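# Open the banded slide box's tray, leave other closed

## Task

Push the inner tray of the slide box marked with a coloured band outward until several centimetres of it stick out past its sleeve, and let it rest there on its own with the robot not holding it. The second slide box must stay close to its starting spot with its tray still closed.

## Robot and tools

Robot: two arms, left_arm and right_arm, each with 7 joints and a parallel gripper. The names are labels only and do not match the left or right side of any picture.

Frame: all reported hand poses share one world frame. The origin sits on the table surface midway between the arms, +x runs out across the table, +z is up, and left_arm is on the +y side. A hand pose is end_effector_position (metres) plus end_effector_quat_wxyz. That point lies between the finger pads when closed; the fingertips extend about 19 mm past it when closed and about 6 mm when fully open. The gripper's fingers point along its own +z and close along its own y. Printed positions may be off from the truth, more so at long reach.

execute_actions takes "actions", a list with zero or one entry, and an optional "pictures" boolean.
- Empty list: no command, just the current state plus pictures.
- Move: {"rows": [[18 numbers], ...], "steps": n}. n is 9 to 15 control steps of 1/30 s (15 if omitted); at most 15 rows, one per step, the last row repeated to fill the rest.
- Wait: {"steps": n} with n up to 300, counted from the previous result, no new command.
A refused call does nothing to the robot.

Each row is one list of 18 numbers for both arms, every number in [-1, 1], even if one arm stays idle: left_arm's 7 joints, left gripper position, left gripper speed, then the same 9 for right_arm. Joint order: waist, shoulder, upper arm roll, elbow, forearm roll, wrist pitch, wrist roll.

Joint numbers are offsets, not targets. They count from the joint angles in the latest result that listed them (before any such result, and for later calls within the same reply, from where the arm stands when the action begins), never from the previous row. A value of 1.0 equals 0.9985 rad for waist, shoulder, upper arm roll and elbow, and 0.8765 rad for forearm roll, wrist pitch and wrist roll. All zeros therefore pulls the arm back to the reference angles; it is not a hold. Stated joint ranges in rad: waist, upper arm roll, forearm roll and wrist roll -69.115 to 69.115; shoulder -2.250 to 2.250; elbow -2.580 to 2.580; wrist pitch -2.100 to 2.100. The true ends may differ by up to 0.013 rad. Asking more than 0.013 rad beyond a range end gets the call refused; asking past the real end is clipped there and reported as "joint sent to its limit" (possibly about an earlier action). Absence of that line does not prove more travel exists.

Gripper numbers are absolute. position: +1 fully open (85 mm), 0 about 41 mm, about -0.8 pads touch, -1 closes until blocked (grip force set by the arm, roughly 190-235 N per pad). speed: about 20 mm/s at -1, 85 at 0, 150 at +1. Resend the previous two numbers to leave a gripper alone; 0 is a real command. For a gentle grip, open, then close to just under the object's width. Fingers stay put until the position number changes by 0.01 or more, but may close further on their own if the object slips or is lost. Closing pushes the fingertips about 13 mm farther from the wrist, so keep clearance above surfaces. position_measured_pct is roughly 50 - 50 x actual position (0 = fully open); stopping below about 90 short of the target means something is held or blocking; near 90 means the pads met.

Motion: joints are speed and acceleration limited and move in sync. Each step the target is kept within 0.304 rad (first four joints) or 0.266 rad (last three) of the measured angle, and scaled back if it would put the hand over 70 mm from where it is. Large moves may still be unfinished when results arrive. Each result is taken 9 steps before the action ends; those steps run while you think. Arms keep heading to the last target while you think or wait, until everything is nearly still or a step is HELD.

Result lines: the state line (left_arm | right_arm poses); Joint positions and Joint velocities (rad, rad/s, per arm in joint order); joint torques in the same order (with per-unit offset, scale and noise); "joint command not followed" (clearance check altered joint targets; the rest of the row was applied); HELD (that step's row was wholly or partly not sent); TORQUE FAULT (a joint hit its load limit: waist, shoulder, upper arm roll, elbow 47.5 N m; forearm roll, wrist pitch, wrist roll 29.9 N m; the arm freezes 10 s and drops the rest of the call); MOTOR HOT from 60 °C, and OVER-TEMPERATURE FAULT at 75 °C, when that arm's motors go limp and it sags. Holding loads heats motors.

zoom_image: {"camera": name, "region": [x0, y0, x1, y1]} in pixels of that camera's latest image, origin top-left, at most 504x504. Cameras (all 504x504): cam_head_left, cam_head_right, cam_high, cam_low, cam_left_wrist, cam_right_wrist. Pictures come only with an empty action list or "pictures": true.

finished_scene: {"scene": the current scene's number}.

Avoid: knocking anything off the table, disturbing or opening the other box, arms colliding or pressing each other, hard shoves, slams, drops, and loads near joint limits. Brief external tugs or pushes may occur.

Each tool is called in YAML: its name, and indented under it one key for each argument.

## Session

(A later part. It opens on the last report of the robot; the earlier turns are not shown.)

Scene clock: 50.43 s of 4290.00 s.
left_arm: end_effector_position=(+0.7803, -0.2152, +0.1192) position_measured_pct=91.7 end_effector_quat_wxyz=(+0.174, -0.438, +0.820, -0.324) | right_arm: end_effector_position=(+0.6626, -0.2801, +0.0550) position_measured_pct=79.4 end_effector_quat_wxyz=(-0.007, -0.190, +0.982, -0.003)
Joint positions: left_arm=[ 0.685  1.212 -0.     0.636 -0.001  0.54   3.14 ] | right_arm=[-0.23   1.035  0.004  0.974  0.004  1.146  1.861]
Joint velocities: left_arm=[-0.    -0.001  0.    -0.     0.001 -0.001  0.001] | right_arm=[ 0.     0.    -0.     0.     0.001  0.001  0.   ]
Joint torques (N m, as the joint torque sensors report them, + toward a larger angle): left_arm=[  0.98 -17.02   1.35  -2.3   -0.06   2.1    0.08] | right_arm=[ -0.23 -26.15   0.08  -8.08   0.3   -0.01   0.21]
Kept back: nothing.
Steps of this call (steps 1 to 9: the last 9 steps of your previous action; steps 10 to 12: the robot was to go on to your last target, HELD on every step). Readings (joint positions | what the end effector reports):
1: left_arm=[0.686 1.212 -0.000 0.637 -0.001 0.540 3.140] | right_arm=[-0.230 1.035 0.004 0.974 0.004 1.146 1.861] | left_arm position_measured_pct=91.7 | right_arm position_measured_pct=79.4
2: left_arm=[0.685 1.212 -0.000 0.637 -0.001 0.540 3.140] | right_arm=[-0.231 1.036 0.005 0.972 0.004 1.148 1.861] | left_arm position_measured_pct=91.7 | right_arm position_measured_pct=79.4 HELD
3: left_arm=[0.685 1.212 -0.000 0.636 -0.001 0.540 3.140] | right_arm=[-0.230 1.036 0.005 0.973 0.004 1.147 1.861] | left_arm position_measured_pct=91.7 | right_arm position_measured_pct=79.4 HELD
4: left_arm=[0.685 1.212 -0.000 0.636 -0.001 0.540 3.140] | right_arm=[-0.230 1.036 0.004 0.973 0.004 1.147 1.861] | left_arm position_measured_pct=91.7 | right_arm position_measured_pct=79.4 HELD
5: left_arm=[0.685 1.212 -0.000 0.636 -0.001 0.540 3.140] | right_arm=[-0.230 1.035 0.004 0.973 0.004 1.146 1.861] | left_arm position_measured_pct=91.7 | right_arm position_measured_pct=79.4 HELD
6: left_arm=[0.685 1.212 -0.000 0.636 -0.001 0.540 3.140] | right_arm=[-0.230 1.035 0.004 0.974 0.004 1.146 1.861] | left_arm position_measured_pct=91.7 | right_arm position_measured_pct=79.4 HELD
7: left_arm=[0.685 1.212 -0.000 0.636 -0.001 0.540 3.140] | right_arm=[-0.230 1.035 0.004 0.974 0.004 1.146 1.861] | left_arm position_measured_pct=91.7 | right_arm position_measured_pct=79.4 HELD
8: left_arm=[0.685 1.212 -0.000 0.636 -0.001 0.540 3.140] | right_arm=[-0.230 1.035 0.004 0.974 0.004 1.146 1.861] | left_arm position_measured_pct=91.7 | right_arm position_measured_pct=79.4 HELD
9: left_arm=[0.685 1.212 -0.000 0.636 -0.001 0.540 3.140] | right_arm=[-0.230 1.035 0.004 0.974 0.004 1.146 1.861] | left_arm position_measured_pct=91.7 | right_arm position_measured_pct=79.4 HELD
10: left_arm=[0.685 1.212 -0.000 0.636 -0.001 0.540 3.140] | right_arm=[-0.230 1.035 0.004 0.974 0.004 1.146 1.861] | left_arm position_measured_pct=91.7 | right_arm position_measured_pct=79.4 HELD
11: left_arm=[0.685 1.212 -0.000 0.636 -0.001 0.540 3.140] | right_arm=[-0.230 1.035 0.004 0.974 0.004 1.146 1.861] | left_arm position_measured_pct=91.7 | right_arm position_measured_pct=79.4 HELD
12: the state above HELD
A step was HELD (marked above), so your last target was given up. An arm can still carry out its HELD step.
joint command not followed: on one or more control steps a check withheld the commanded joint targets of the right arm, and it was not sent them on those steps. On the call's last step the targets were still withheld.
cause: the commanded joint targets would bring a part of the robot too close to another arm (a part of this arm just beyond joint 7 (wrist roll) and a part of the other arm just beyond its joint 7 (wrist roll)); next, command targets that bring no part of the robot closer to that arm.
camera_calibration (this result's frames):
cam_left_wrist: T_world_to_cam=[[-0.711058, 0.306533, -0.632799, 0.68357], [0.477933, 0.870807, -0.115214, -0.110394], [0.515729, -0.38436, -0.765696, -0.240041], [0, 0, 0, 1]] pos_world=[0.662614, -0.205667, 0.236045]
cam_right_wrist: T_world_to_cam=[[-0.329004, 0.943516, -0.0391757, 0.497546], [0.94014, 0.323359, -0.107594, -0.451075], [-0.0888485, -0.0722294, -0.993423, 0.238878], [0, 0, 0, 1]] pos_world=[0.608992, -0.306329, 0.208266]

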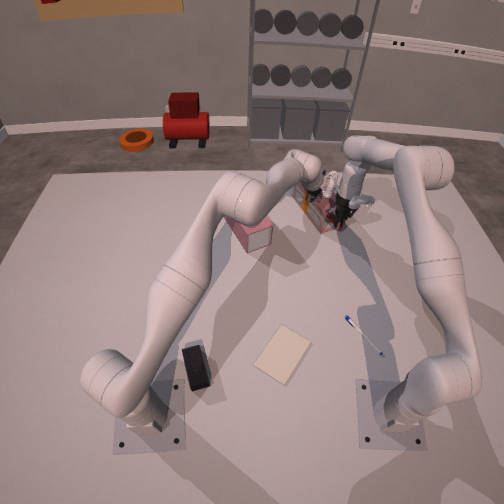

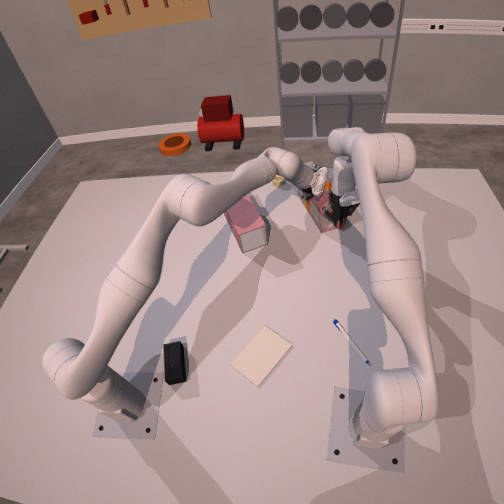

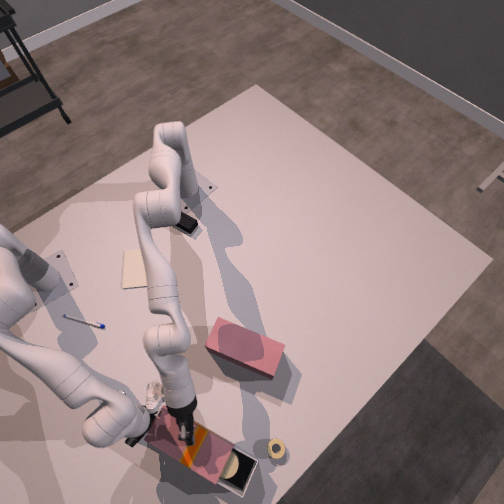

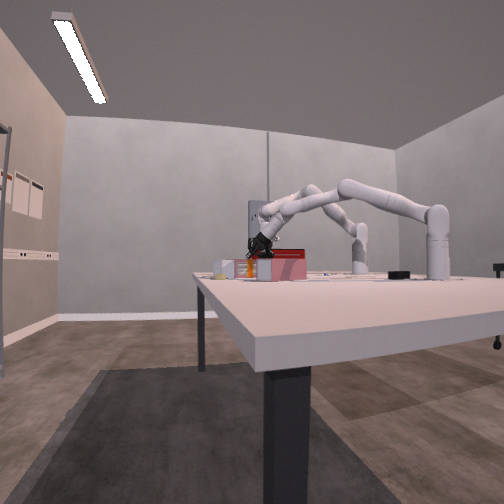

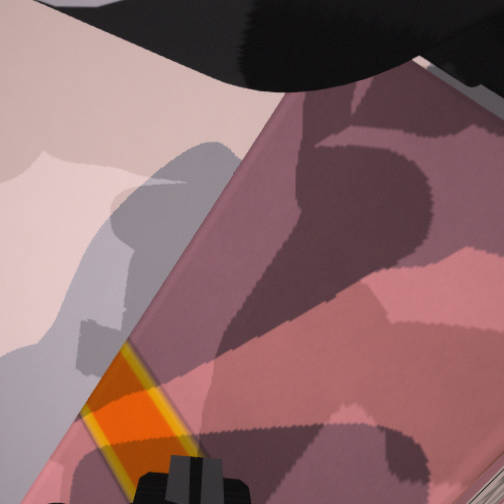

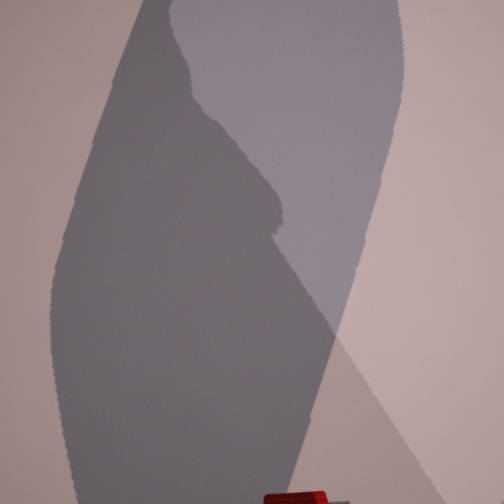

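zoom_image:
  camera: "cam_high"
  region: [110, 380, 280, 504]

zoom_image:
  camera: "cam_low"
  region: [190, 220, 330, 300]

Region (110, 380, 280, 504) of cam_high's 504x504 image, scaled by 2.965, with more detail than that image has; it fills the top 368 rows of this view, and the rest is white.

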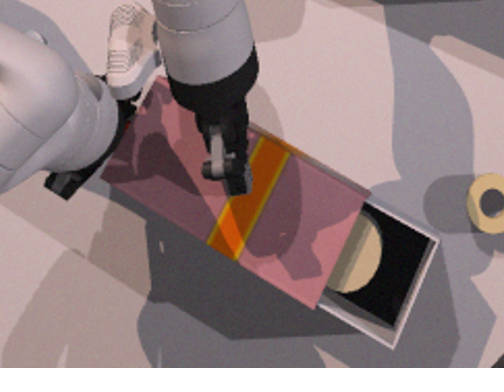

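Region (190, 220, 330, 300) of cam_low's 504x504 image, scaled by 3.600, with more detail than that image has; it fills the top 288 rows of this view, and the rest is white.

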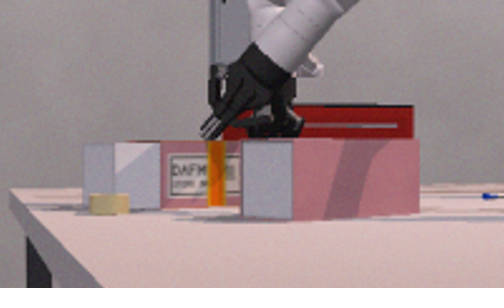

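zoom_image:
  camera: "cam_head_left"
  region: [290, 160, 390, 245]

zoom_image:
  camera: "cam_head_right"
  region: [280, 155, 380, 240]

Region (290, 160, 390, 245) of cam_head_left's 504x504 image, scaled by 5.040, with more detail than that image has; it fills the top 428 rows of this view, and the rest is white.

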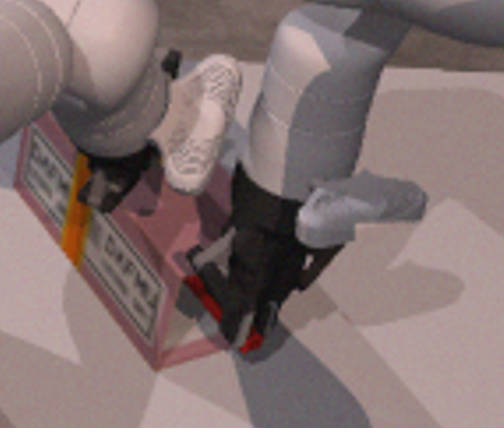

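Region (280, 155, 380, 240) of cam_head_right's 504x504 image, scaled by 5.040, with more detail than that image has; it fills the top 428 rows of this view, and the rest is white.

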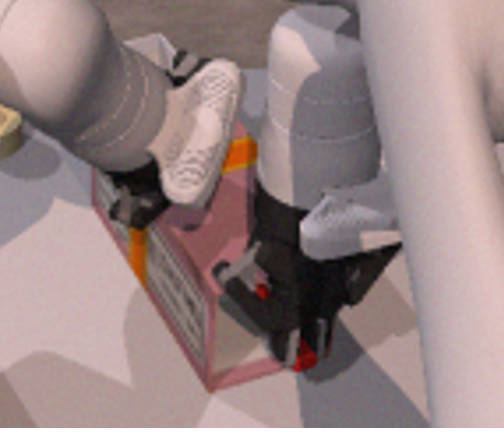

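execute_actions:
  actions:
    - {"rows": [ [0,-0.012,0,0,0,0,0,-1,1, 0,0,0,0,0,0,0,-1,0.6], [0,-0.012,0,0,0,0,0,-1,1, 0,0,0,0,0,0,0,-1,0.6], [0,-0.012,0,0,0,0,0,-1,1, 0,0,0,0,0,0,0,-1,0.6], [0,-0.012,0,0,0,0,0,-1,1, 0,0,0,0,0,0,0,-1,0.6], [-0.02,0.005,0,-0.015,0,-0.05,0,-1,1, 0,0,0,0,0,0,0,-1,0.6], [-0.053,0.045,0,-0.045,0,-0.136,0,-1,1, 0,0,0,0,0,0,0,-1,0.6]], "steps": 15}

execute_actions:
  actions:
    - {"steps": 12}

Scene clock: 59.33 s of 4290.00 s.
left_arm: end_effector_position=(+0.7889, -0.2154, +0.1366) position_measured_pct=91.7 end_effector_quat_wxyz=(+0.181, -0.438, +0.814, -0.337) | right_arm: end_effector_position=(+0.6625, -0.2801, +0.0550) position_measured_pct=79.4 end_effector_quat_wxyz=(-0.007, -0.190, +0.982, -0.003)
Joint positions: left_arm=[ 0.679  1.2    0.002  0.629 -0.     0.528  3.14 ] | right_arm=[-0.23   1.035  0.004  0.974  0.004  1.146  1.861]
Joint velocities: left_arm=[-0.197  0.207  0.043 -0.194  0.016 -0.455 -0.001] | right_arm=[ 0.001  0.    -0.     0.     0.001  0.    -0.   ]
Joint torques (N m, as the joint torque sensors report them, + toward a larger angle): left_arm=[ -8.66 -25.07  -1.94  -8.97  -0.77  -1.9   -0.31] | right_arm=[ -0.14 -26.02   0.01  -7.75   0.42  -0.06   0.12]
Steps of this call (steps 1 to 90: nothing new was sent; then 5.70 s passed at rest; steps 91 to 96: the first 6 steps of this action). Readings (joint positions | what the end effector reports):
91: left_arm=[0.685 1.211 -0.000 0.636 -0.001 0.540 3.140] | right_arm=[-0.230 1.035 0.004 0.974 0.004 1.146 1.861] | left_arm position_measured_pct=91.7 | right_arm position_measured_pct=79.4
92: left_arm=[0.685 1.207 0.000 0.638 -0.001 0.543 3.140] | right_arm=[-0.230 1.035 0.004 0.974 0.004 1.146 1.861] | left_arm position_measured_pct=91.7 | right_arm position_measured_pct=79.4
94: left_arm=[0.685 1.197 0.000 0.637 -0.001 0.542 3.140] | right_arm=[-0.230 1.035 0.004 0.974 0.004 1.146 1.861] | left_arm position_measured_pct=91.7 | right_arm position_measured_pct=79.4
96: the state above

Scene clock: 59.73 s of 4290.00 s.
left_arm: end_effector_position=(+0.8344, -0.1915, +0.1289) position_measured_pct=91.7 end_effector_quat_wxyz=(+0.210, -0.448, +0.788, -0.367) | right_arm: end_effector_position=(+0.6625, -0.2801, +0.0550) position_measured_pct=79.4 end_effector_quat_wxyz=(-0.007, -0.190, +0.982, -0.003)
Joint positions: left_arm=[ 0.632  1.256  0.     0.592 -0.001  0.421  3.14 ] | right_arm=[-0.23   1.035  0.004  0.974  0.004  1.146  1.861]
Joint velocities: left_arm=[-0.     0.006  0.001 -0.001 -0.    -0.     0.001] | right_arm=[ 0.001 -0.    -0.     0.    -0.001  0.     0.   ]
Joint torques (N m, as the joint torque sensors report them, + toward a larger angle): left_arm=[ -0.51 -30.52   0.46 -10.2   -0.38  -2.12  -0.03] | right_arm=[ -0.19 -26.14  -0.08  -7.9    0.35  -0.15   0.16]
Kept back: nothing.
Steps of this call (steps 1 to 9: the last 9 steps of your previous action; steps 10 to 12: the robot went on to your last target). Readings (joint positions | what the end effector reports):
1: left_arm=[0.670 1.210 0.003 0.620 0.000 0.507 3.140] | right_arm=[-0.230 1.035 0.004 0.974 0.004 1.146 1.861] | left_arm position_measured_pct=91.7 | right_arm position_measured_pct=79.4
2: left_arm=[0.658 1.224 0.003 0.609 0.000 0.478 3.140] | right_arm=[-0.230 1.035 0.004 0.974 0.004 1.146 1.861] | left_arm position_measured_pct=91.7 | right_arm position_measured_pct=79.4
4: left_arm=[0.638 1.249 -0.001 0.596 -0.001 0.434 3.140] | right_arm=[-0.230 1.035 0.004 0.974 0.004 1.146 1.861] | left_arm position_measured_pct=91.7 | right_arm position_measured_pct=79.4
8: left_arm=[0.632 1.255 -0.001 0.592 -0.001 0.421 3.140] | right_arm=[-0.230 1.035 0.004 0.974 0.004 1.146 1.861] | left_arm position_measured_pct=91.7 | right_arm position_measured_pct=79.4
12: the state above

execute_actions:
  actions:
    - {"rows": [ [0,0.006,0,0.001,0,-0.004,0,-1,1, 0,0,0,0,0,0,0,-1,0.6], [0,0.012,0,0.002,0,-0.008,0,-1,1, 0,0,0,0,0,0,0,-1,0.6], [0,0.017,0,0.002,0,-0.011,0,-1,1, 0,0,0,0,0,0,0,-1,0.6], [0,0.022,0,0.003,0,-0.014,0,-1,1, 0,0,0,0,0,0,0,-1,0.6], [0,0.027,0,0.004,0,-0.017,0,-1,1, 0,0,0,0,0,0,0,-1,0.6], [0,0.031,0,0.004,0,-0.019,0,-1,1, 0,0,0,0,0,0,0,-1,0.6], [0,0.031,0,0.004,0,-0.019,0,-1,1, 0,0,0,0,0,0,0,-1,0.6], [0,0.031,0,0.004,0,-0.019,0,-1,1, -0.001,0.002,0,-0.006,0,0.003,0,-1,0.6], [0,0.031,0,0.004,0,-0.019,0,-1,1, -0.001,0.005,0,-0.013,0,0.005,-0.001,-1,0.6], [0,0.031,0,0.004,0,-0.019,0,-1,1, -0.002,0.007,0,-0.020,0,0.008,-0.002,-1,0.6], [0,0.031,0,0.004,0,-0.019,0,-1,1, -0.003,0.010,0,-0.026,0,0.011,-0.002,-1,0.6], [0,0.031,0,0.004,0,-0.019,0,-1,1, -0.004,0.012,0,-0.033,0,0.014,-0.003,-1,0.6], [0,0.031,0,0.004,0,-0.019,0,-1,1, -0.005,0.015,0,-0.039,0,0.017,-0.004,-1,0.6], [0,0.031,0,0.004,0,-0.019,0,-1,1, -0.005,0.017,0,-0.046,0,0.019,-0.004,-1,0.6], [0,0.031,0,0.004,0,-0.019,0,-1,1, -0.006,0.019,0,-0.052,0,0.022,-0.005,-1,0.6]], "steps": 15}

execute_actions:
  actions:
    - {"steps": 15}
  pictures: true

Scene clock: 61.30 s of 4290.00 s.
left_arm: end_effector_position=(+0.8356, -0.1924, +0.1185) position_measured_pct=91.7 end_effector_quat_wxyz=(+0.210, -0.448, +0.787, -0.368) | right_arm: end_effector_position=(+0.6625, -0.2801, +0.0550) position_measured_pct=79.4 end_effector_quat_wxyz=(-0.007, -0.190, +0.982, -0.003)
Joint positions: left_arm=[ 0.632  1.273  0.     0.589 -0.001  0.403  3.14 ] | right_arm=[-0.23   1.035  0.004  0.974  0.004  1.146  1.861]
Joint velocities: left_arm=[ 0.003  0.039  0.002 -0.035  0.    -0.092 -0.001] | right_arm=[ 0.    -0.001 -0.     0.    -0.001 -0.001 -0.   ]
Joint torques (N m, as the joint torque sensors report them, + toward a larger angle): left_arm=[ -0.56 -17.15   0.29  -4.02  -0.18   0.88  -0.01] | right_arm=[ -0.29 -25.99  -0.05  -7.89   0.41  -0.05   0.11]
Steps of this call (steps 1 to 30: the robot went on to your last target; steps 31 to 41: nothing new was sent; steps 42 to 47: the first 6 steps of this action). Readings (joint positions | what the end effector reports):
42: left_arm=[0.632 1.258 -0.000 0.591 -0.001 0.420 3.140] | right_arm=[-0.230 1.035 0.004 0.974 0.004 1.146 1.861] | left_arm position_measured_pct=91.7 | right_arm position_measured_pct=79.4
43: left_arm=[0.632 1.261 0.000 0.591 -0.001 0.418 3.140] | right_arm=[-0.230 1.035 0.004 0.974 0.004 1.146 1.861] | left_arm position_measured_pct=91.7 | right_arm position_measured_pct=79.4
45: left_arm=[0.632 1.270 0.000 0.591 -0.001 0.411 3.140] | right_arm=[-0.230 1.035 0.004 0.974 0.004 1.146 1.861] | left_arm position_measured_pct=91.7 | right_arm position_measured_pct=79.4
47: the state above

Scene clock: 61.80 s of 4290.00 s.
left_arm: end_effector_position=(+0.8384, -0.1899, +0.1188) position_measured_pct=91.7 end_effector_quat_wxyz=(+0.213, -0.448, +0.786, -0.369) | right_arm: end_effector_position=(+0.6711, -0.2784, +0.0550) position_measured_pct=79.4 end_effector_quat_wxyz=(-0.006, -0.190, +0.982, -0.005)
Joint positions: left_arm=[ 0.629  1.275 -0.001  0.588 -0.001  0.399  3.14 ] | right_arm=[-0.234  1.056  0.006  0.926  0.005  1.17   1.856]
Joint velocities: left_arm=[-0.     0.002  0.     0.    -0.    -0.    -0.   ] | right_arm=[ 0.     0.005  0.    -0.004 -0.     0.001  0.   ]
Joint torques (N m, as the joint torque sensors report them, + toward a larger angle): left_arm=[  1.71 -20.85   1.1   -4.66   0.23   0.88   0.15] | right_arm=[ -2.   -29.01  -1.43 -11.74  -0.42  -2.59   0.11]
Kept back: nothing.
Steps of this call (steps 1 to 9: the last 9 steps of your previous action; steps 10 to 15: the robot went on to your last target). Readings (joint positions | what the end effector reports):
1: left_arm=[0.632 1.274 0.000 0.588 -0.001 0.400 3.140] | right_arm=[-0.230 1.035 0.004 0.974 0.004 1.146 1.861] | left_arm position_measured_pct=91.7 | right_arm position_measured_pct=79.4
2: left_arm=[0.632 1.274 0.000 0.589 -0.001 0.400 3.140] | right_arm=[-0.231 1.036 0.004 0.973 0.004 1.147 1.861] | left_arm position_measured_pct=91.7 | right_arm position_measured_pct=79.4
4: left_arm=[0.632 1.274 0.000 0.589 -0.001 0.400 3.140] | right_arm=[-0.231 1.040 0.005 0.965 0.004 1.153 1.860] | left_arm position_measured_pct=91.7 | right_arm position_measured_pct=79.4
8: left_arm=[0.631 1.275 -0.001 0.588 -0.001 0.399 3.140] | right_arm=[-0.233 1.050 0.006 0.942 0.005 1.165 1.858] | left_arm position_measured_pct=91.7 | right_arm position_measured_pct=79.4
15: the state above
camera_calibration (this result's frames):
cam_left_wrist: T_world_to_cam=[[-0.651825, 0.223434, -0.724708, 0.662313], [0.44187, 0.888539, -0.123487, -0.125632], [0.61634, -0.400719, -0.677901, -0.358429], [0, 0, 0, 1]] pos_world=[0.70814, -0.179983, 0.22149]
cam_right_wrist: T_world_to_cam=[[-0.32793, 0.943731, -0.0428217, 0.498304], [0.940743, 0.322074, -0.106167, -0.460449], [-0.0864011, -0.0750994, -0.993426, 0.237273], [0, 0, 0, 1]] pos_world=[0.617073, -0.304148, 0.208167]

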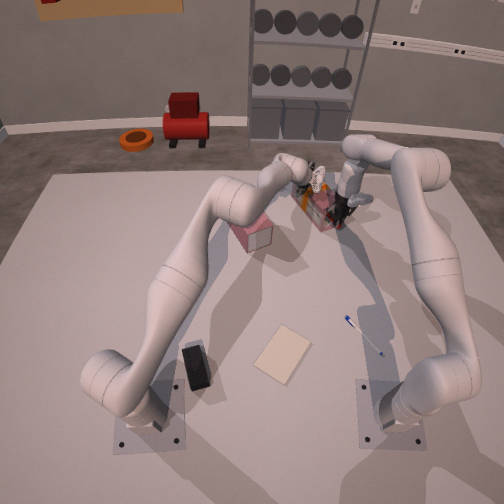

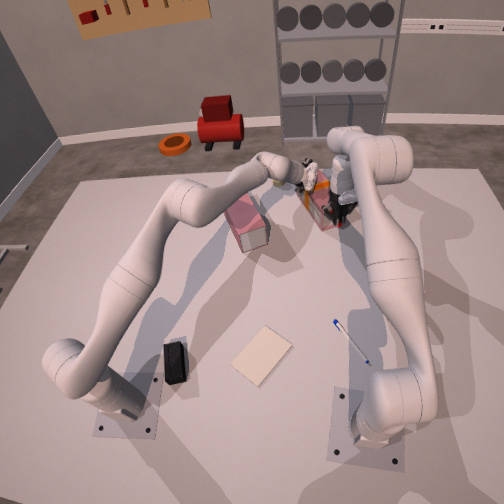

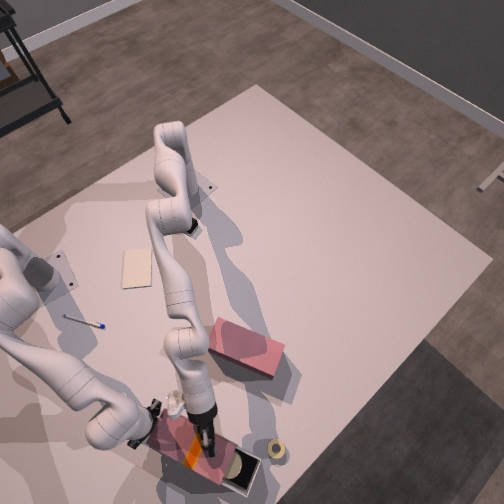

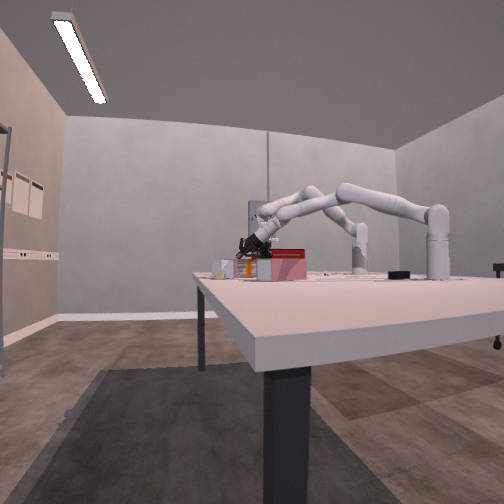

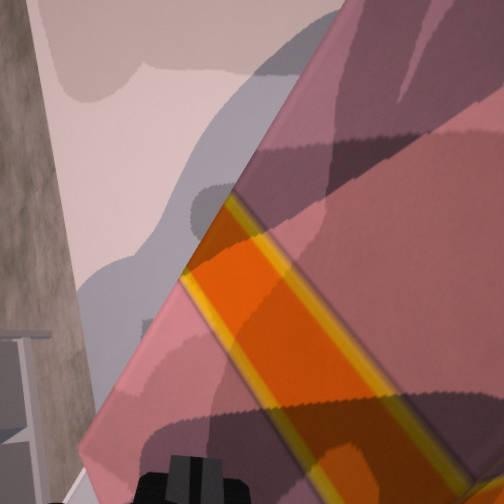

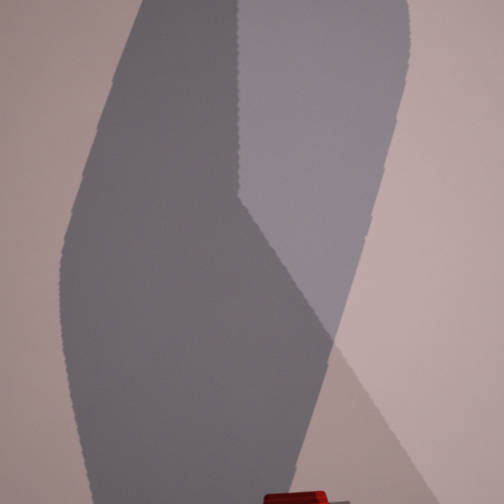

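zoom_image:
  camera: "cam_high"
  region: [110, 380, 280, 504]

Region (110, 380, 280, 504) of cam_high's 504x504 image, scaled by 2.965, with more detail than that image has; it fills the top 368 rows of this view, and the rest is white.

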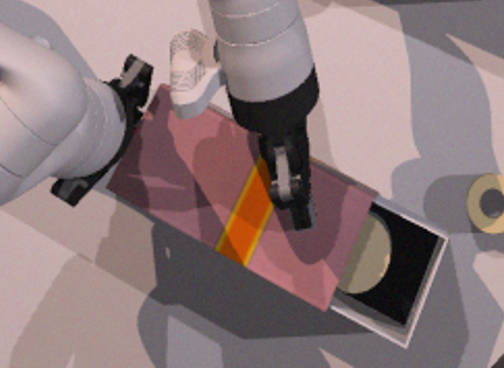

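execute_actions:
  actions:
    - {"rows": [[0,0.016,0,0,0,0,0,-1,1, 0.0125,-0.140,-0.006,0.362,-0.005,-0.465,0.004,-1,0.6]], "steps": 15}

Scene clock: 66.47 s of 4290.00 s.
left_arm: end_effector_position=(+0.8403, -0.1899, +0.1189) position_measured_pct=91.7 end_effector_quat_wxyz=(+0.214, -0.448, +0.785, -0.371) | right_arm: end_effector_position=(+0.6683, -0.2780, +0.0591) position_measured_pct=79.4 end_effector_quat_wxyz=(+0.012, -0.189, +0.982, -0.004)
Joint positions: left_arm=[ 0.628  1.279 -0.001  0.582 -0.002  0.395  3.14 ] | right_arm=[-0.231  1.014  0.003  1.007  0.003  1.095  1.857]
Joint velocities: left_arm=[-0.     0.    -0.001 -0.002 -0.     0.001  0.001] | right_arm=[ 0.034 -0.417 -0.017  0.9   -0.011 -0.786  0.01 ]
Joint torques (N m, as the joint torque sensors report them, + toward a larger angle): left_arm=[ -0.17 -21.77   1.    -5.54   0.01  -0.31   0.05] | right_arm=[  0.22 -25.38   0.91  -7.35   0.49  -0.17   0.1 ]
Steps of this call (steps 1 to 15: the robot went on to your last target; steps 16 to 90: nothing new was sent; then 1.47 s passed at rest; steps 91 to 96: the first 6 steps of this action). Readings (joint positions | what the end effector reports):
91: left_arm=[0.629 1.275 -0.001 0.587 -0.001 0.398 3.140] | right_arm=[-0.234 1.056 0.006 0.927 0.005 1.169 1.856] | left_arm position_measured_pct=91.7 | right_arm position_measured_pct=79.4
92: left_arm=[0.628 1.278 -0.001 0.583 -0.001 0.396 3.140] | right_arm=[-0.234 1.052 0.006 0.932 0.005 1.163 1.856] | left_arm position_measured_pct=91.7 | right_arm position_measured_pct=79.4
94: left_arm=[0.628 1.279 -0.001 0.582 -0.002 0.395 3.140] | right_arm=[-0.233 1.038 0.005 0.958 0.004 1.138 1.857] | left_arm position_measured_pct=91.7 | right_arm position_measured_pct=79.4
96: the state above

execute_actions:
  actions:
    - {"rows": [[0,0.012,0,0.005,0,0.004,0,-1,1, 0.0105,-0.164,-0.003,0.524,-0.003,-0.779,0.005,-1,0.6]], "steps": 15}

execute_actions:
  actions:
    - {"steps": 15}
  pictures: true

Scene clock: 67.03 s of 4290.00 s.
left_arm: end_effector_position=(+0.8405, -0.1899, +0.1190) position_measured_pct=91.7 end_effector_quat_wxyz=(+0.214, -0.448, +0.785, -0.371) | right_arm: end_effector_position=(+0.6541, -0.2835, +0.0440) position_measured_pct=79.4 end_effector_quat_wxyz=(+0.103, -0.185, +0.977, -0.011)
Joint positions: left_arm=[ 0.628  1.279 -0.001  0.582 -0.002  0.395  3.14 ] | right_arm=[-0.221  0.892  0.     1.371  0.001  0.671  1.861]
Joint velocities: left_arm=[-0.001 -0.001  0.001 -0.001  0.     0.001 -0.   ] | right_arm=[ 0.002 -0.231 -0.     0.845 -0.003 -1.03   0.006]
Joint torques (N m, as the joint torque sensors report them, + toward a larger angle): left_arm=[ -0.26 -21.91   0.77  -6.23  -0.22  -0.22   0.04] | right_arm=[ -0.73 -23.     0.03  -6.26   0.39  -0.76   0.03]
Steps of this call (steps 1 to 9: the last 9 steps of your previous action; steps 10 to 11: the robot went on to your last target; steps 12 to 17: the first 6 steps of this action). Readings (joint positions | what the end effector reports):
12: left_arm=[0.628 1.279 -0.001 0.582 -0.002 0.395 3.140] | right_arm=[-0.221 0.920 0.000 1.287 0.001 0.763 1.860] | left_arm position_measured_pct=91.7 | right_arm position_measured_pct=79.4
13: left_arm=[0.628 1.279 -0.001 0.582 -0.001 0.395 3.140] | right_arm=[-0.221 0.917 0.000 1.293 0.001 0.756 1.860] | left_arm position_measured_pct=91.7 | right_arm position_measured_pct=79.4
15: left_arm=[0.628 1.279 -0.001 0.582 -0.002 0.395 3.140] | right_arm=[-0.221 0.907 0.000 1.321 0.001 0.726 1.860] | left_arm position_measured_pct=91.7 | right_arm position_measured_pct=79.4
17: the state above

Scene clock: 67.53 s of 4290.00 s.
left_arm: end_effector_position=(+0.8405, -0.1899, +0.1190) position_measured_pct=91.7 end_effector_quat_wxyz=(+0.214, -0.448, +0.785, -0.371) | right_arm: end_effector_position=(+0.6597, -0.2832, +0.0419) position_measured_pct=79.4 end_effector_quat_wxyz=(+0.172, -0.184, +0.968, -0.018)
Joint positions: left_arm=[ 0.628  1.279 -0.001  0.582 -0.002  0.395  3.14 ] | right_arm=[-0.221  0.851  0.     1.53   0.     0.412  1.862]
Joint velocities: left_arm=[-0.001 -0.    -0.    -0.001 -0.     0.001 -0.   ] | right_arm=[ 0.    -0.006 -0.     0.002  0.    -0.001  0.   ]
Joint torques (N m, as the joint torque sensors report them, + toward a larger angle): left_arm=[ -0.24 -21.75   0.52  -6.17  -0.33  -0.26   0.07] | right_arm=[ -0.17 -23.56  -0.02  -6.83   0.33  -1.18   0.2 ]
Kept back: nothing.
Steps of this call (steps 1 to 9: the last 9 steps of your previous action; steps 10 to 15: the robot went on to your last target). Readings (joint positions | what the end effector reports):
1: left_arm=[0.628 1.279 -0.001 0.582 -0.002 0.395 3.140] | right_arm=[-0.221 0.885 0.000 1.398 0.001 0.634 1.861] | left_arm position_measured_pct=91.7 | right_arm position_measured_pct=79.4
2: left_arm=[0.628 1.279 -0.001 0.582 -0.002 0.395 3.140] | right_arm=[-0.221 0.879 0.000 1.423 0.001 0.594 1.861] | left_arm position_measured_pct=91.7 | right_arm position_measured_pct=79.4
4: left_arm=[0.628 1.279 -0.001 0.582 -0.002 0.395 3.140] | right_arm=[-0.221 0.867 0.000 1.471 0.000 0.513 1.861] | left_arm position_measured_pct=91.7 | right_arm position_measured_pct=79.4
8: left_arm=[0.628 1.279 -0.001 0.582 -0.002 0.395 3.140] | right_arm=[-0.221 0.854 0.000 1.526 0.000 0.417 1.862] | left_arm position_measured_pct=91.7 | right_arm position_measured_pct=79.4
15: the state above
camera_calibration (this result's frames):
cam_left_wrist: T_world_to_cam=[[-0.648429, 0.221025, -0.728484, 0.66093], [0.441572, 0.888698, -0.123412, -0.126338], [0.620125, -0.401702, -0.673855, -0.363492], [0, 0, 0, 1]] pos_world=[0.709764, -0.179821, 0.220944]
cam_right_wrist: T_world_to_cam=[[-0.294811, 0.948517, -0.115767, 0.481052], [0.91757, 0.314826, 0.242797, -0.450985], [0.266744, -0.0346456, -0.963145, 0.000190914], [0, 0, 0, 1]] pos_world=[0.555579, -0.314297, 0.165372]

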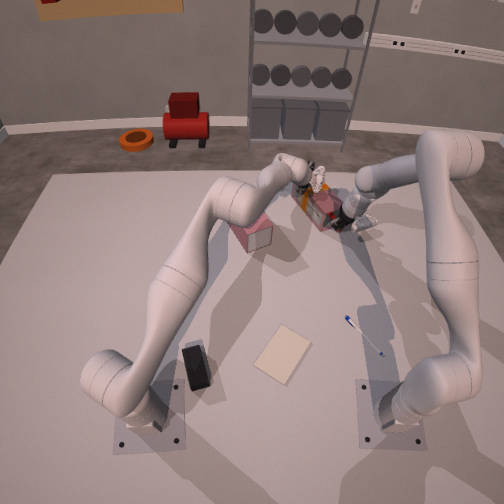

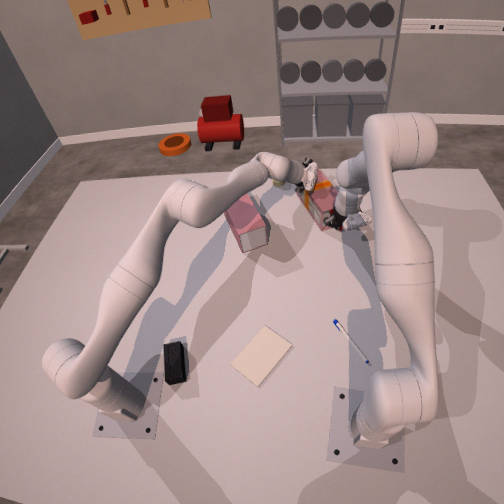

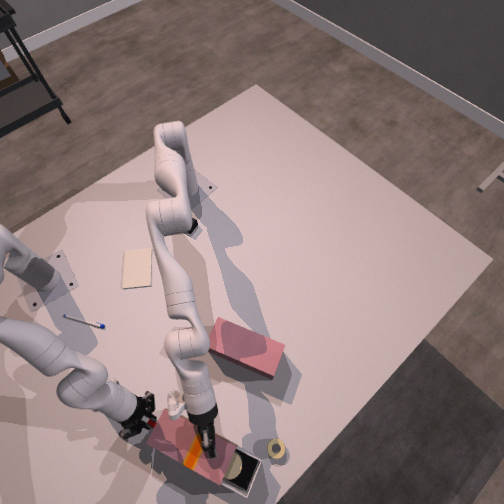

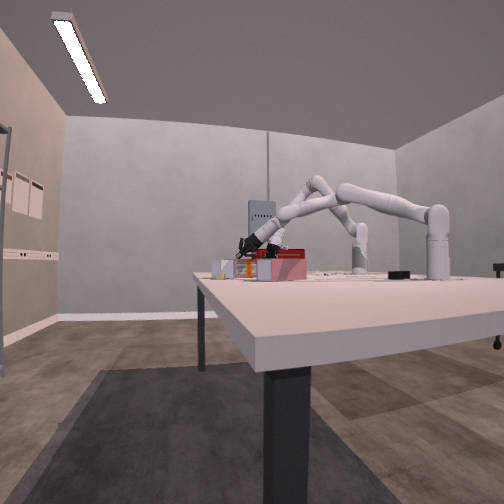

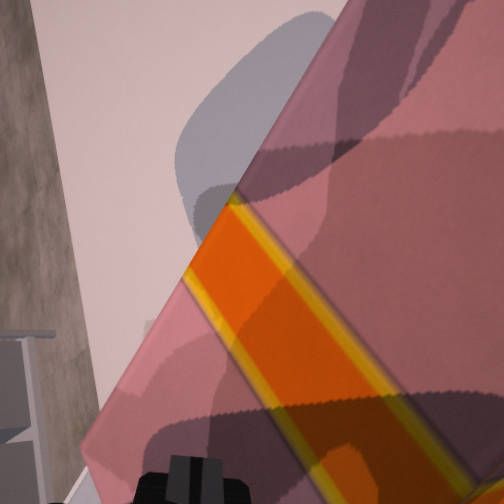

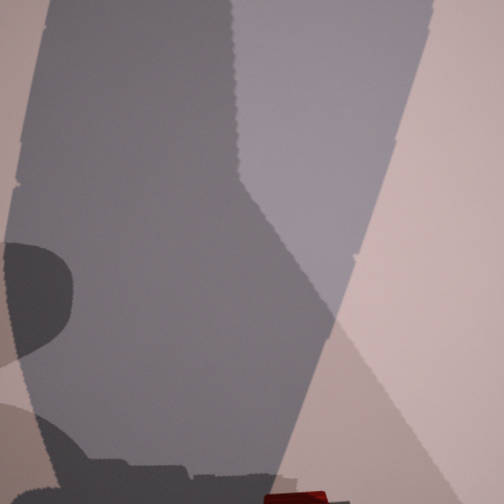

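execute_actions:
  actions:
    - {"rows": [ [0,0.018,0,0.006,0,0.004,0,-1,1, -0.001,0.003,0,-0.007,0,0.005,-0.001,-1,0.6], [0,0.018,0,0.006,0,0.004,0,-1,1, -0.002,0.006,0,-0.015,0,0.010,-0.002,-1,0.6], [0,0.018,0,0.006,0,0.004,0,-1,1, -0.003,0.009,0,-0.022,0,0.015,-0.003,-1,0.6], [0,0.018,0,0.006,0,0.004,0,-1,1, -0.003,0.012,0,-0.029,0,0.020,-0.004,-1,0.6], [0,0.018,0,0.006,0,0.004,0,-1,1, -0.004,0.015,0,-0.036,0,0.025,-0.005,-1,0.6], [0,0.018,0,0.006,0,0.004,0,-1,1, -0.005,0.018,0,-0.044,0,0.030,-0.006,-1,0.6], [0,0.018,0,0.006,0,0.004,0,-1,1, -0.006,0.021,0,-0.051,0,0.034,-0.007,-1,0.6], [0,0.018,0,0.006,0,0.004,0,-1,1, -0.007,0.023,0,-0.058,0,0.039,-0.009,-1,0.6], [0,0.018,0,0.006,0,0.004,0,-1,1, -0.008,0.026,0,-0.065,0,0.044,-0.010,-1,0.6], [0,0.018,0,0.006,0,0.004,0,-1,1, -0.008,0.029,0,-0.073,0,0.049,-0.011,-1,0.6], [0,0.018,0,0.006,0,0.004,0,-1,1, -0.009,0.032,0,-0.080,0,0.054,-0.012,-1,0.6], [0,0.018,0,0.006,0,0.004,0,-1,1, -0.010,0.035,0,-0.087,0,0.059,-0.013,-1,0.6], [0,0.018,0,0.006,0,0.004,0,-1,1, -0.011,0.038,0,-0.094,0,0.064,-0.014,-1,0.6], [0,0.018,0,0.006,0,0.004,0,-1,1, -0.012,0.041,0,-0.102,0,0.069,-0.015,-1,0.6], [0,0.018,0,0.006,0,0.004,0,-1,1, -0.0126,0.044,0,-0.109,0,0.074,-0.016,-1,0.6]], "steps": 15}

execute_actions:
  actions:
    - {"steps": 18}
  pictures: true

Scene clock: 68.70 s of 4290.00 s.
left_arm: end_effector_position=(+0.8411, -0.1902, +0.1185) position_measured_pct=91.7 end_effector_quat_wxyz=(+0.215, -0.448, +0.784, -0.372) | right_arm: end_effector_position=(+0.6670, -0.2802, +0.0413) position_measured_pct=79.4 end_effector_quat_wxyz=(+0.172, -0.184, +0.968, -0.017)
Joint positions: left_arm=[ 0.628  1.281 -0.001  0.579 -0.002  0.393  3.14 ] | right_arm=[-0.225  0.865  0.     1.498  0.     0.431  1.858]
Joint velocities: left_arm=[ 0.003  0.     0.001 -0.002  0.     0.001  0.   ] | right_arm=[-0.024  0.083  0.004 -0.212  0.002  0.129 -0.025]
Joint torques (N m, as the joint torque sensors report them, + toward a larger angle): left_arm=[ -0.55 -19.06   0.58  -4.58  -0.44   0.7   -0.17] | right_arm=[ -0.68 -23.02  -0.37  -7.16   0.56  -1.23   0.26]
Steps of this call (steps 1 to 15: the robot went on to your last target; steps 16 to 29: nothing new was sent; steps 30 to 35: the first 6 steps of this action). Readings (joint positions | what the end effector reports):
30: left_arm=[0.628 1.280 -0.001 0.581 -0.002 0.395 3.140] | right_arm=[-0.221 0.851 0.000 1.529 0.000 0.413 1.862] | left_arm position_measured_pct=91.7 | right_arm position_measured_pct=79.4
31: left_arm=[0.628 1.282 -0.001 0.580 -0.002 0.393 3.140] | right_arm=[-0.222 0.854 0.000 1.524 0.000 0.416 1.861] | left_arm position_measured_pct=91.7 | right_arm position_measured_pct=79.4
33: left_arm=[0.628 1.281 -0.001 0.579 -0.002 0.393 3.140] | right_arm=[-0.223 0.859 0.000 1.512 0.000 0.423 1.860] | left_arm position_measured_pct=91.7 | right_arm position_measured_pct=79.4
35: the state above

Scene clock: 69.30 s of 4290.00 s.
left_arm: end_effector_position=(+0.8436, -0.1868, +0.1185) position_measured_pct=91.7 end_effector_quat_wxyz=(+0.217, -0.449, +0.783, -0.372) | right_arm: end_effector_position=(+0.6810, -0.2771, +0.0386) position_measured_pct=79.4 end_effector_quat_wxyz=(+0.167, -0.181, +0.969, -0.017)
Joint positions: left_arm=[ 0.624  1.282 -0.003  0.579 -0.002  0.392  3.14 ] | right_arm=[-0.23   0.897  0.003  1.426  0.001  0.482  1.848]
Joint velocities: left_arm=[-0.001  0.001 -0.     0.    -0.     0.     0.   ] | right_arm=[ 0.     0.001  0.    -0.001  0.    -0.001 -0.   ]
Joint torques (N m, as the joint torque sensors report them, + toward a larger angle): left_arm=[  1.99 -19.55   1.27  -3.54  -0.01   1.58   0.04] | right_arm=[ -2.73 -26.22  -2.08 -11.55  -0.1   -3.57   0.11]
Kept back: nothing.
Steps of this call (steps 1 to 9: the last 9 steps of your previous action; steps 10 to 18: the robot went on to your last target). Readings (joint positions | what the end effector reports):
1: left_arm=[0.628 1.281 -0.001 0.579 -0.002 0.393 3.140] | right_arm=[-0.225 0.868 0.000 1.491 0.000 0.436 1.857] | left_arm position_measured_pct=91.7 | right_arm position_measured_pct=79.4
2: left_arm=[0.628 1.281 -0.001 0.579 -0.002 0.393 3.140] | right_arm=[-0.226 0.870 0.000 1.484 0.000 0.440 1.856] | left_arm position_measured_pct=91.7 | right_arm position_measured_pct=79.4
4: left_arm=[0.628 1.282 -0.001 0.579 -0.002 0.392 3.140] | right_arm=[-0.227 0.876 0.001 1.472 0.001 0.451 1.854] | left_arm position_measured_pct=91.7 | right_arm position_measured_pct=79.4
8: left_arm=[0.626 1.282 -0.002 0.579 -0.002 0.392 3.140] | right_arm=[-0.229 0.889 0.003 1.446 0.001 0.470 1.850] | left_arm position_measured_pct=91.7 | right_arm position_measured_pct=79.4
18: the state above
camera_calibration (this result's frames):
cam_left_wrist: T_world_to_cam=[[-0.646368, 0.218567, -0.731052, 0.660056], [0.438616, 0.89041, -0.121596, -0.127885], [0.62436, -0.399247, -0.671399, -0.36788], [0, 0, 0, 1]] pos_world=[0.712421, -0.177271, 0.219991]
cam_right_wrist: T_world_to_cam=[[-0.29126, 0.950135, -0.111408, 0.479065], [0.922118, 0.309842, 0.231723, -0.475735], [0.254687, -0.0352392, -0.966381, -0.000340005], [0, 0, 0, 1]] pos_world=[0.578303, -0.307785, 0.163282]

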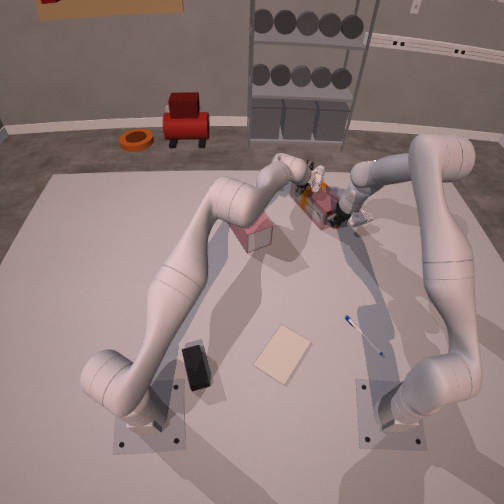

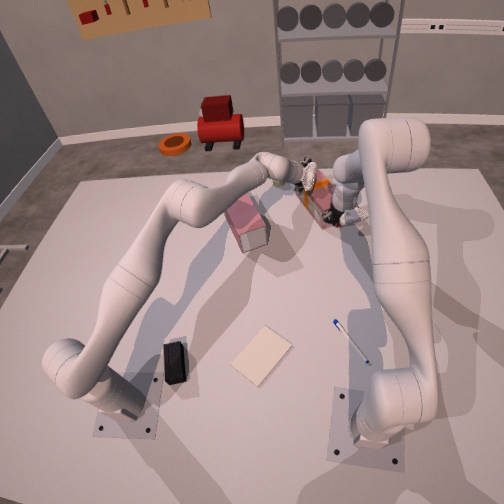

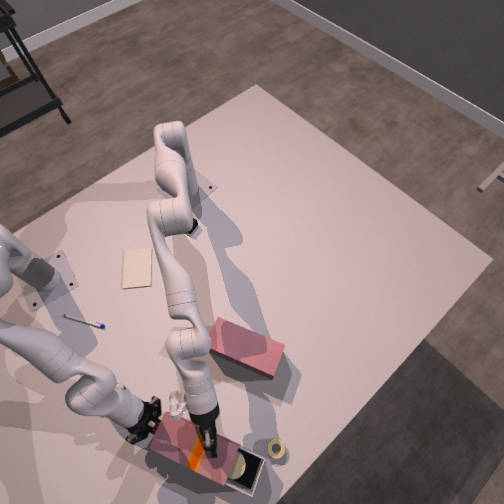

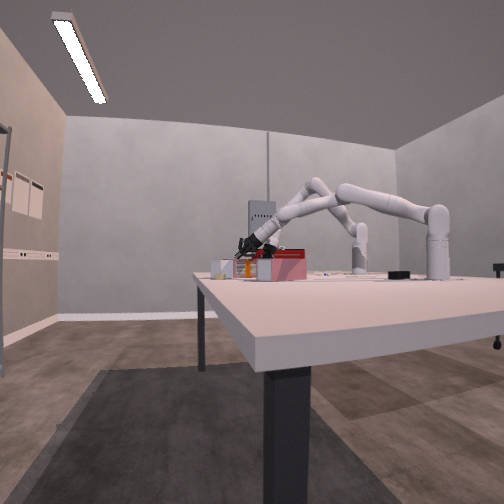

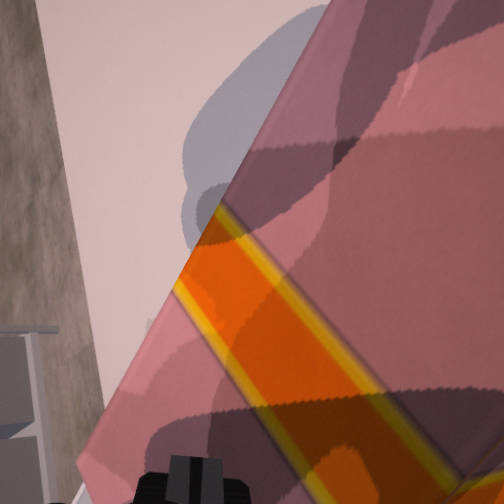

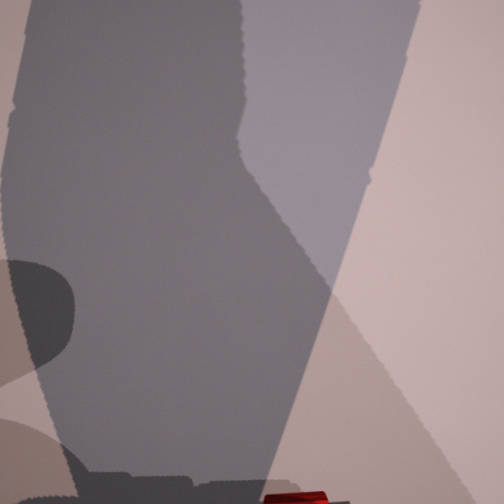

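zoom_image:
  camera: "cam_high"
  region: [110, 380, 280, 504]

zoom_image:
  camera: "cam_head_left"
  region: [290, 160, 390, 245]

Region (110, 380, 280, 504) of cam_high's 504x504 image, scaled by 2.965, with more detail than that image has; it fills the top 368 rows of this view, and the rest is white.

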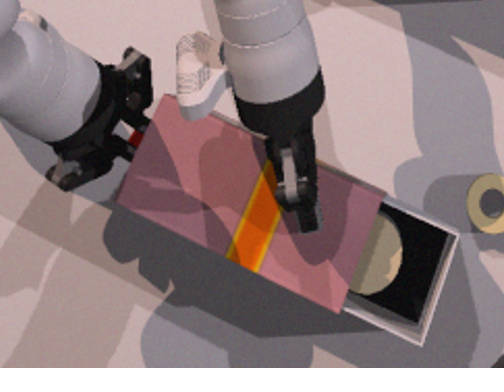

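Region (290, 160, 390, 245) of cam_head_left's 504x504 image, scaled by 5.040, with more detail than that image has; it fills the top 428 rows of this view, and the rest is white.

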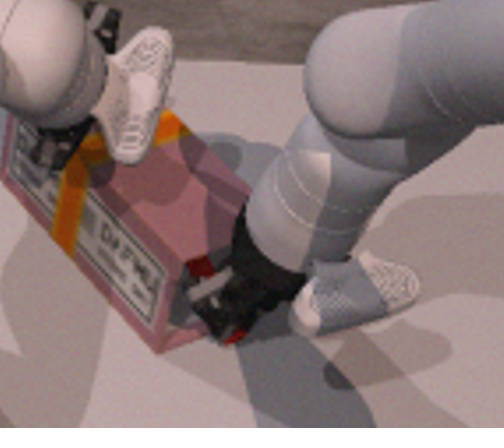

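execute_actions:
  actions:
    - {"rows": [[0,0.012,0,0.004,0,0.003,0,-1,1, 0.055,-0.171,-0.003,0.375,-0.001,-0.245,0.075,-1,0.6]], "steps": 15}

Scene clock: 71.47 s of 4290.00 s.
left_arm: end_effector_position=(+0.8450, -0.1856, +0.1190) position_measured_pct=91.7 end_effector_quat_wxyz=(+0.218, -0.449, +0.783, -0.372) | right_arm: end_effector_position=(+0.6708, -0.2844, +0.0519) position_measured_pct=79.4 end_effector_quat_wxyz=(+0.182, -0.183, +0.966, -0.019)
Joint positions: left_arm=[ 0.623  1.283 -0.003  0.577 -0.003  0.391  3.14 ] | right_arm=[-0.217  0.846 -0.001  1.505  0.     0.421  1.865]
Joint velocities: left_arm=[-0.001  0.001  0.001  0.001  0.    -0.     0.   ] | right_arm=[ 0.159 -0.503 -0.003  0.901  0.    -0.603  0.188]
Joint torques (N m, as the joint torque sensors report them, + toward a larger angle): left_arm=[  0.5  -22.14   0.94  -6.32  -0.08  -0.21  -0.02] | right_arm=[  0.87 -23.64   0.72  -6.22   0.62  -0.51   0.16]
Steps of this call (steps 1 to 15: the robot went on to your last target; steps 16 to 59: nothing new was sent; steps 60 to 65: the first 6 steps of this action). Readings (joint positions | what the end effector reports):
60: left_arm=[0.624 1.282 -0.003 0.578 -0.002 0.391 3.140] | right_arm=[-0.230 0.897 0.003 1.427 0.001 0.481 1.848] | left_arm position_measured_pct=91.7 | right_arm position_measured_pct=79.4
61: left_arm=[0.623 1.282 -0.003 0.577 -0.002 0.392 3.140] | right_arm=[-0.229 0.893 0.002 1.432 0.001 0.476 1.849] | left_arm position_measured_pct=91.7 | right_arm position_measured_pct=79.4
63: left_arm=[0.623 1.283 -0.003 0.577 -0.003 0.391 3.140] | right_arm=[-0.225 0.875 -0.000 1.457 0.000 0.455 1.854] | left_arm position_measured_pct=91.7 | right_arm position_measured_pct=79.4
65: the state above


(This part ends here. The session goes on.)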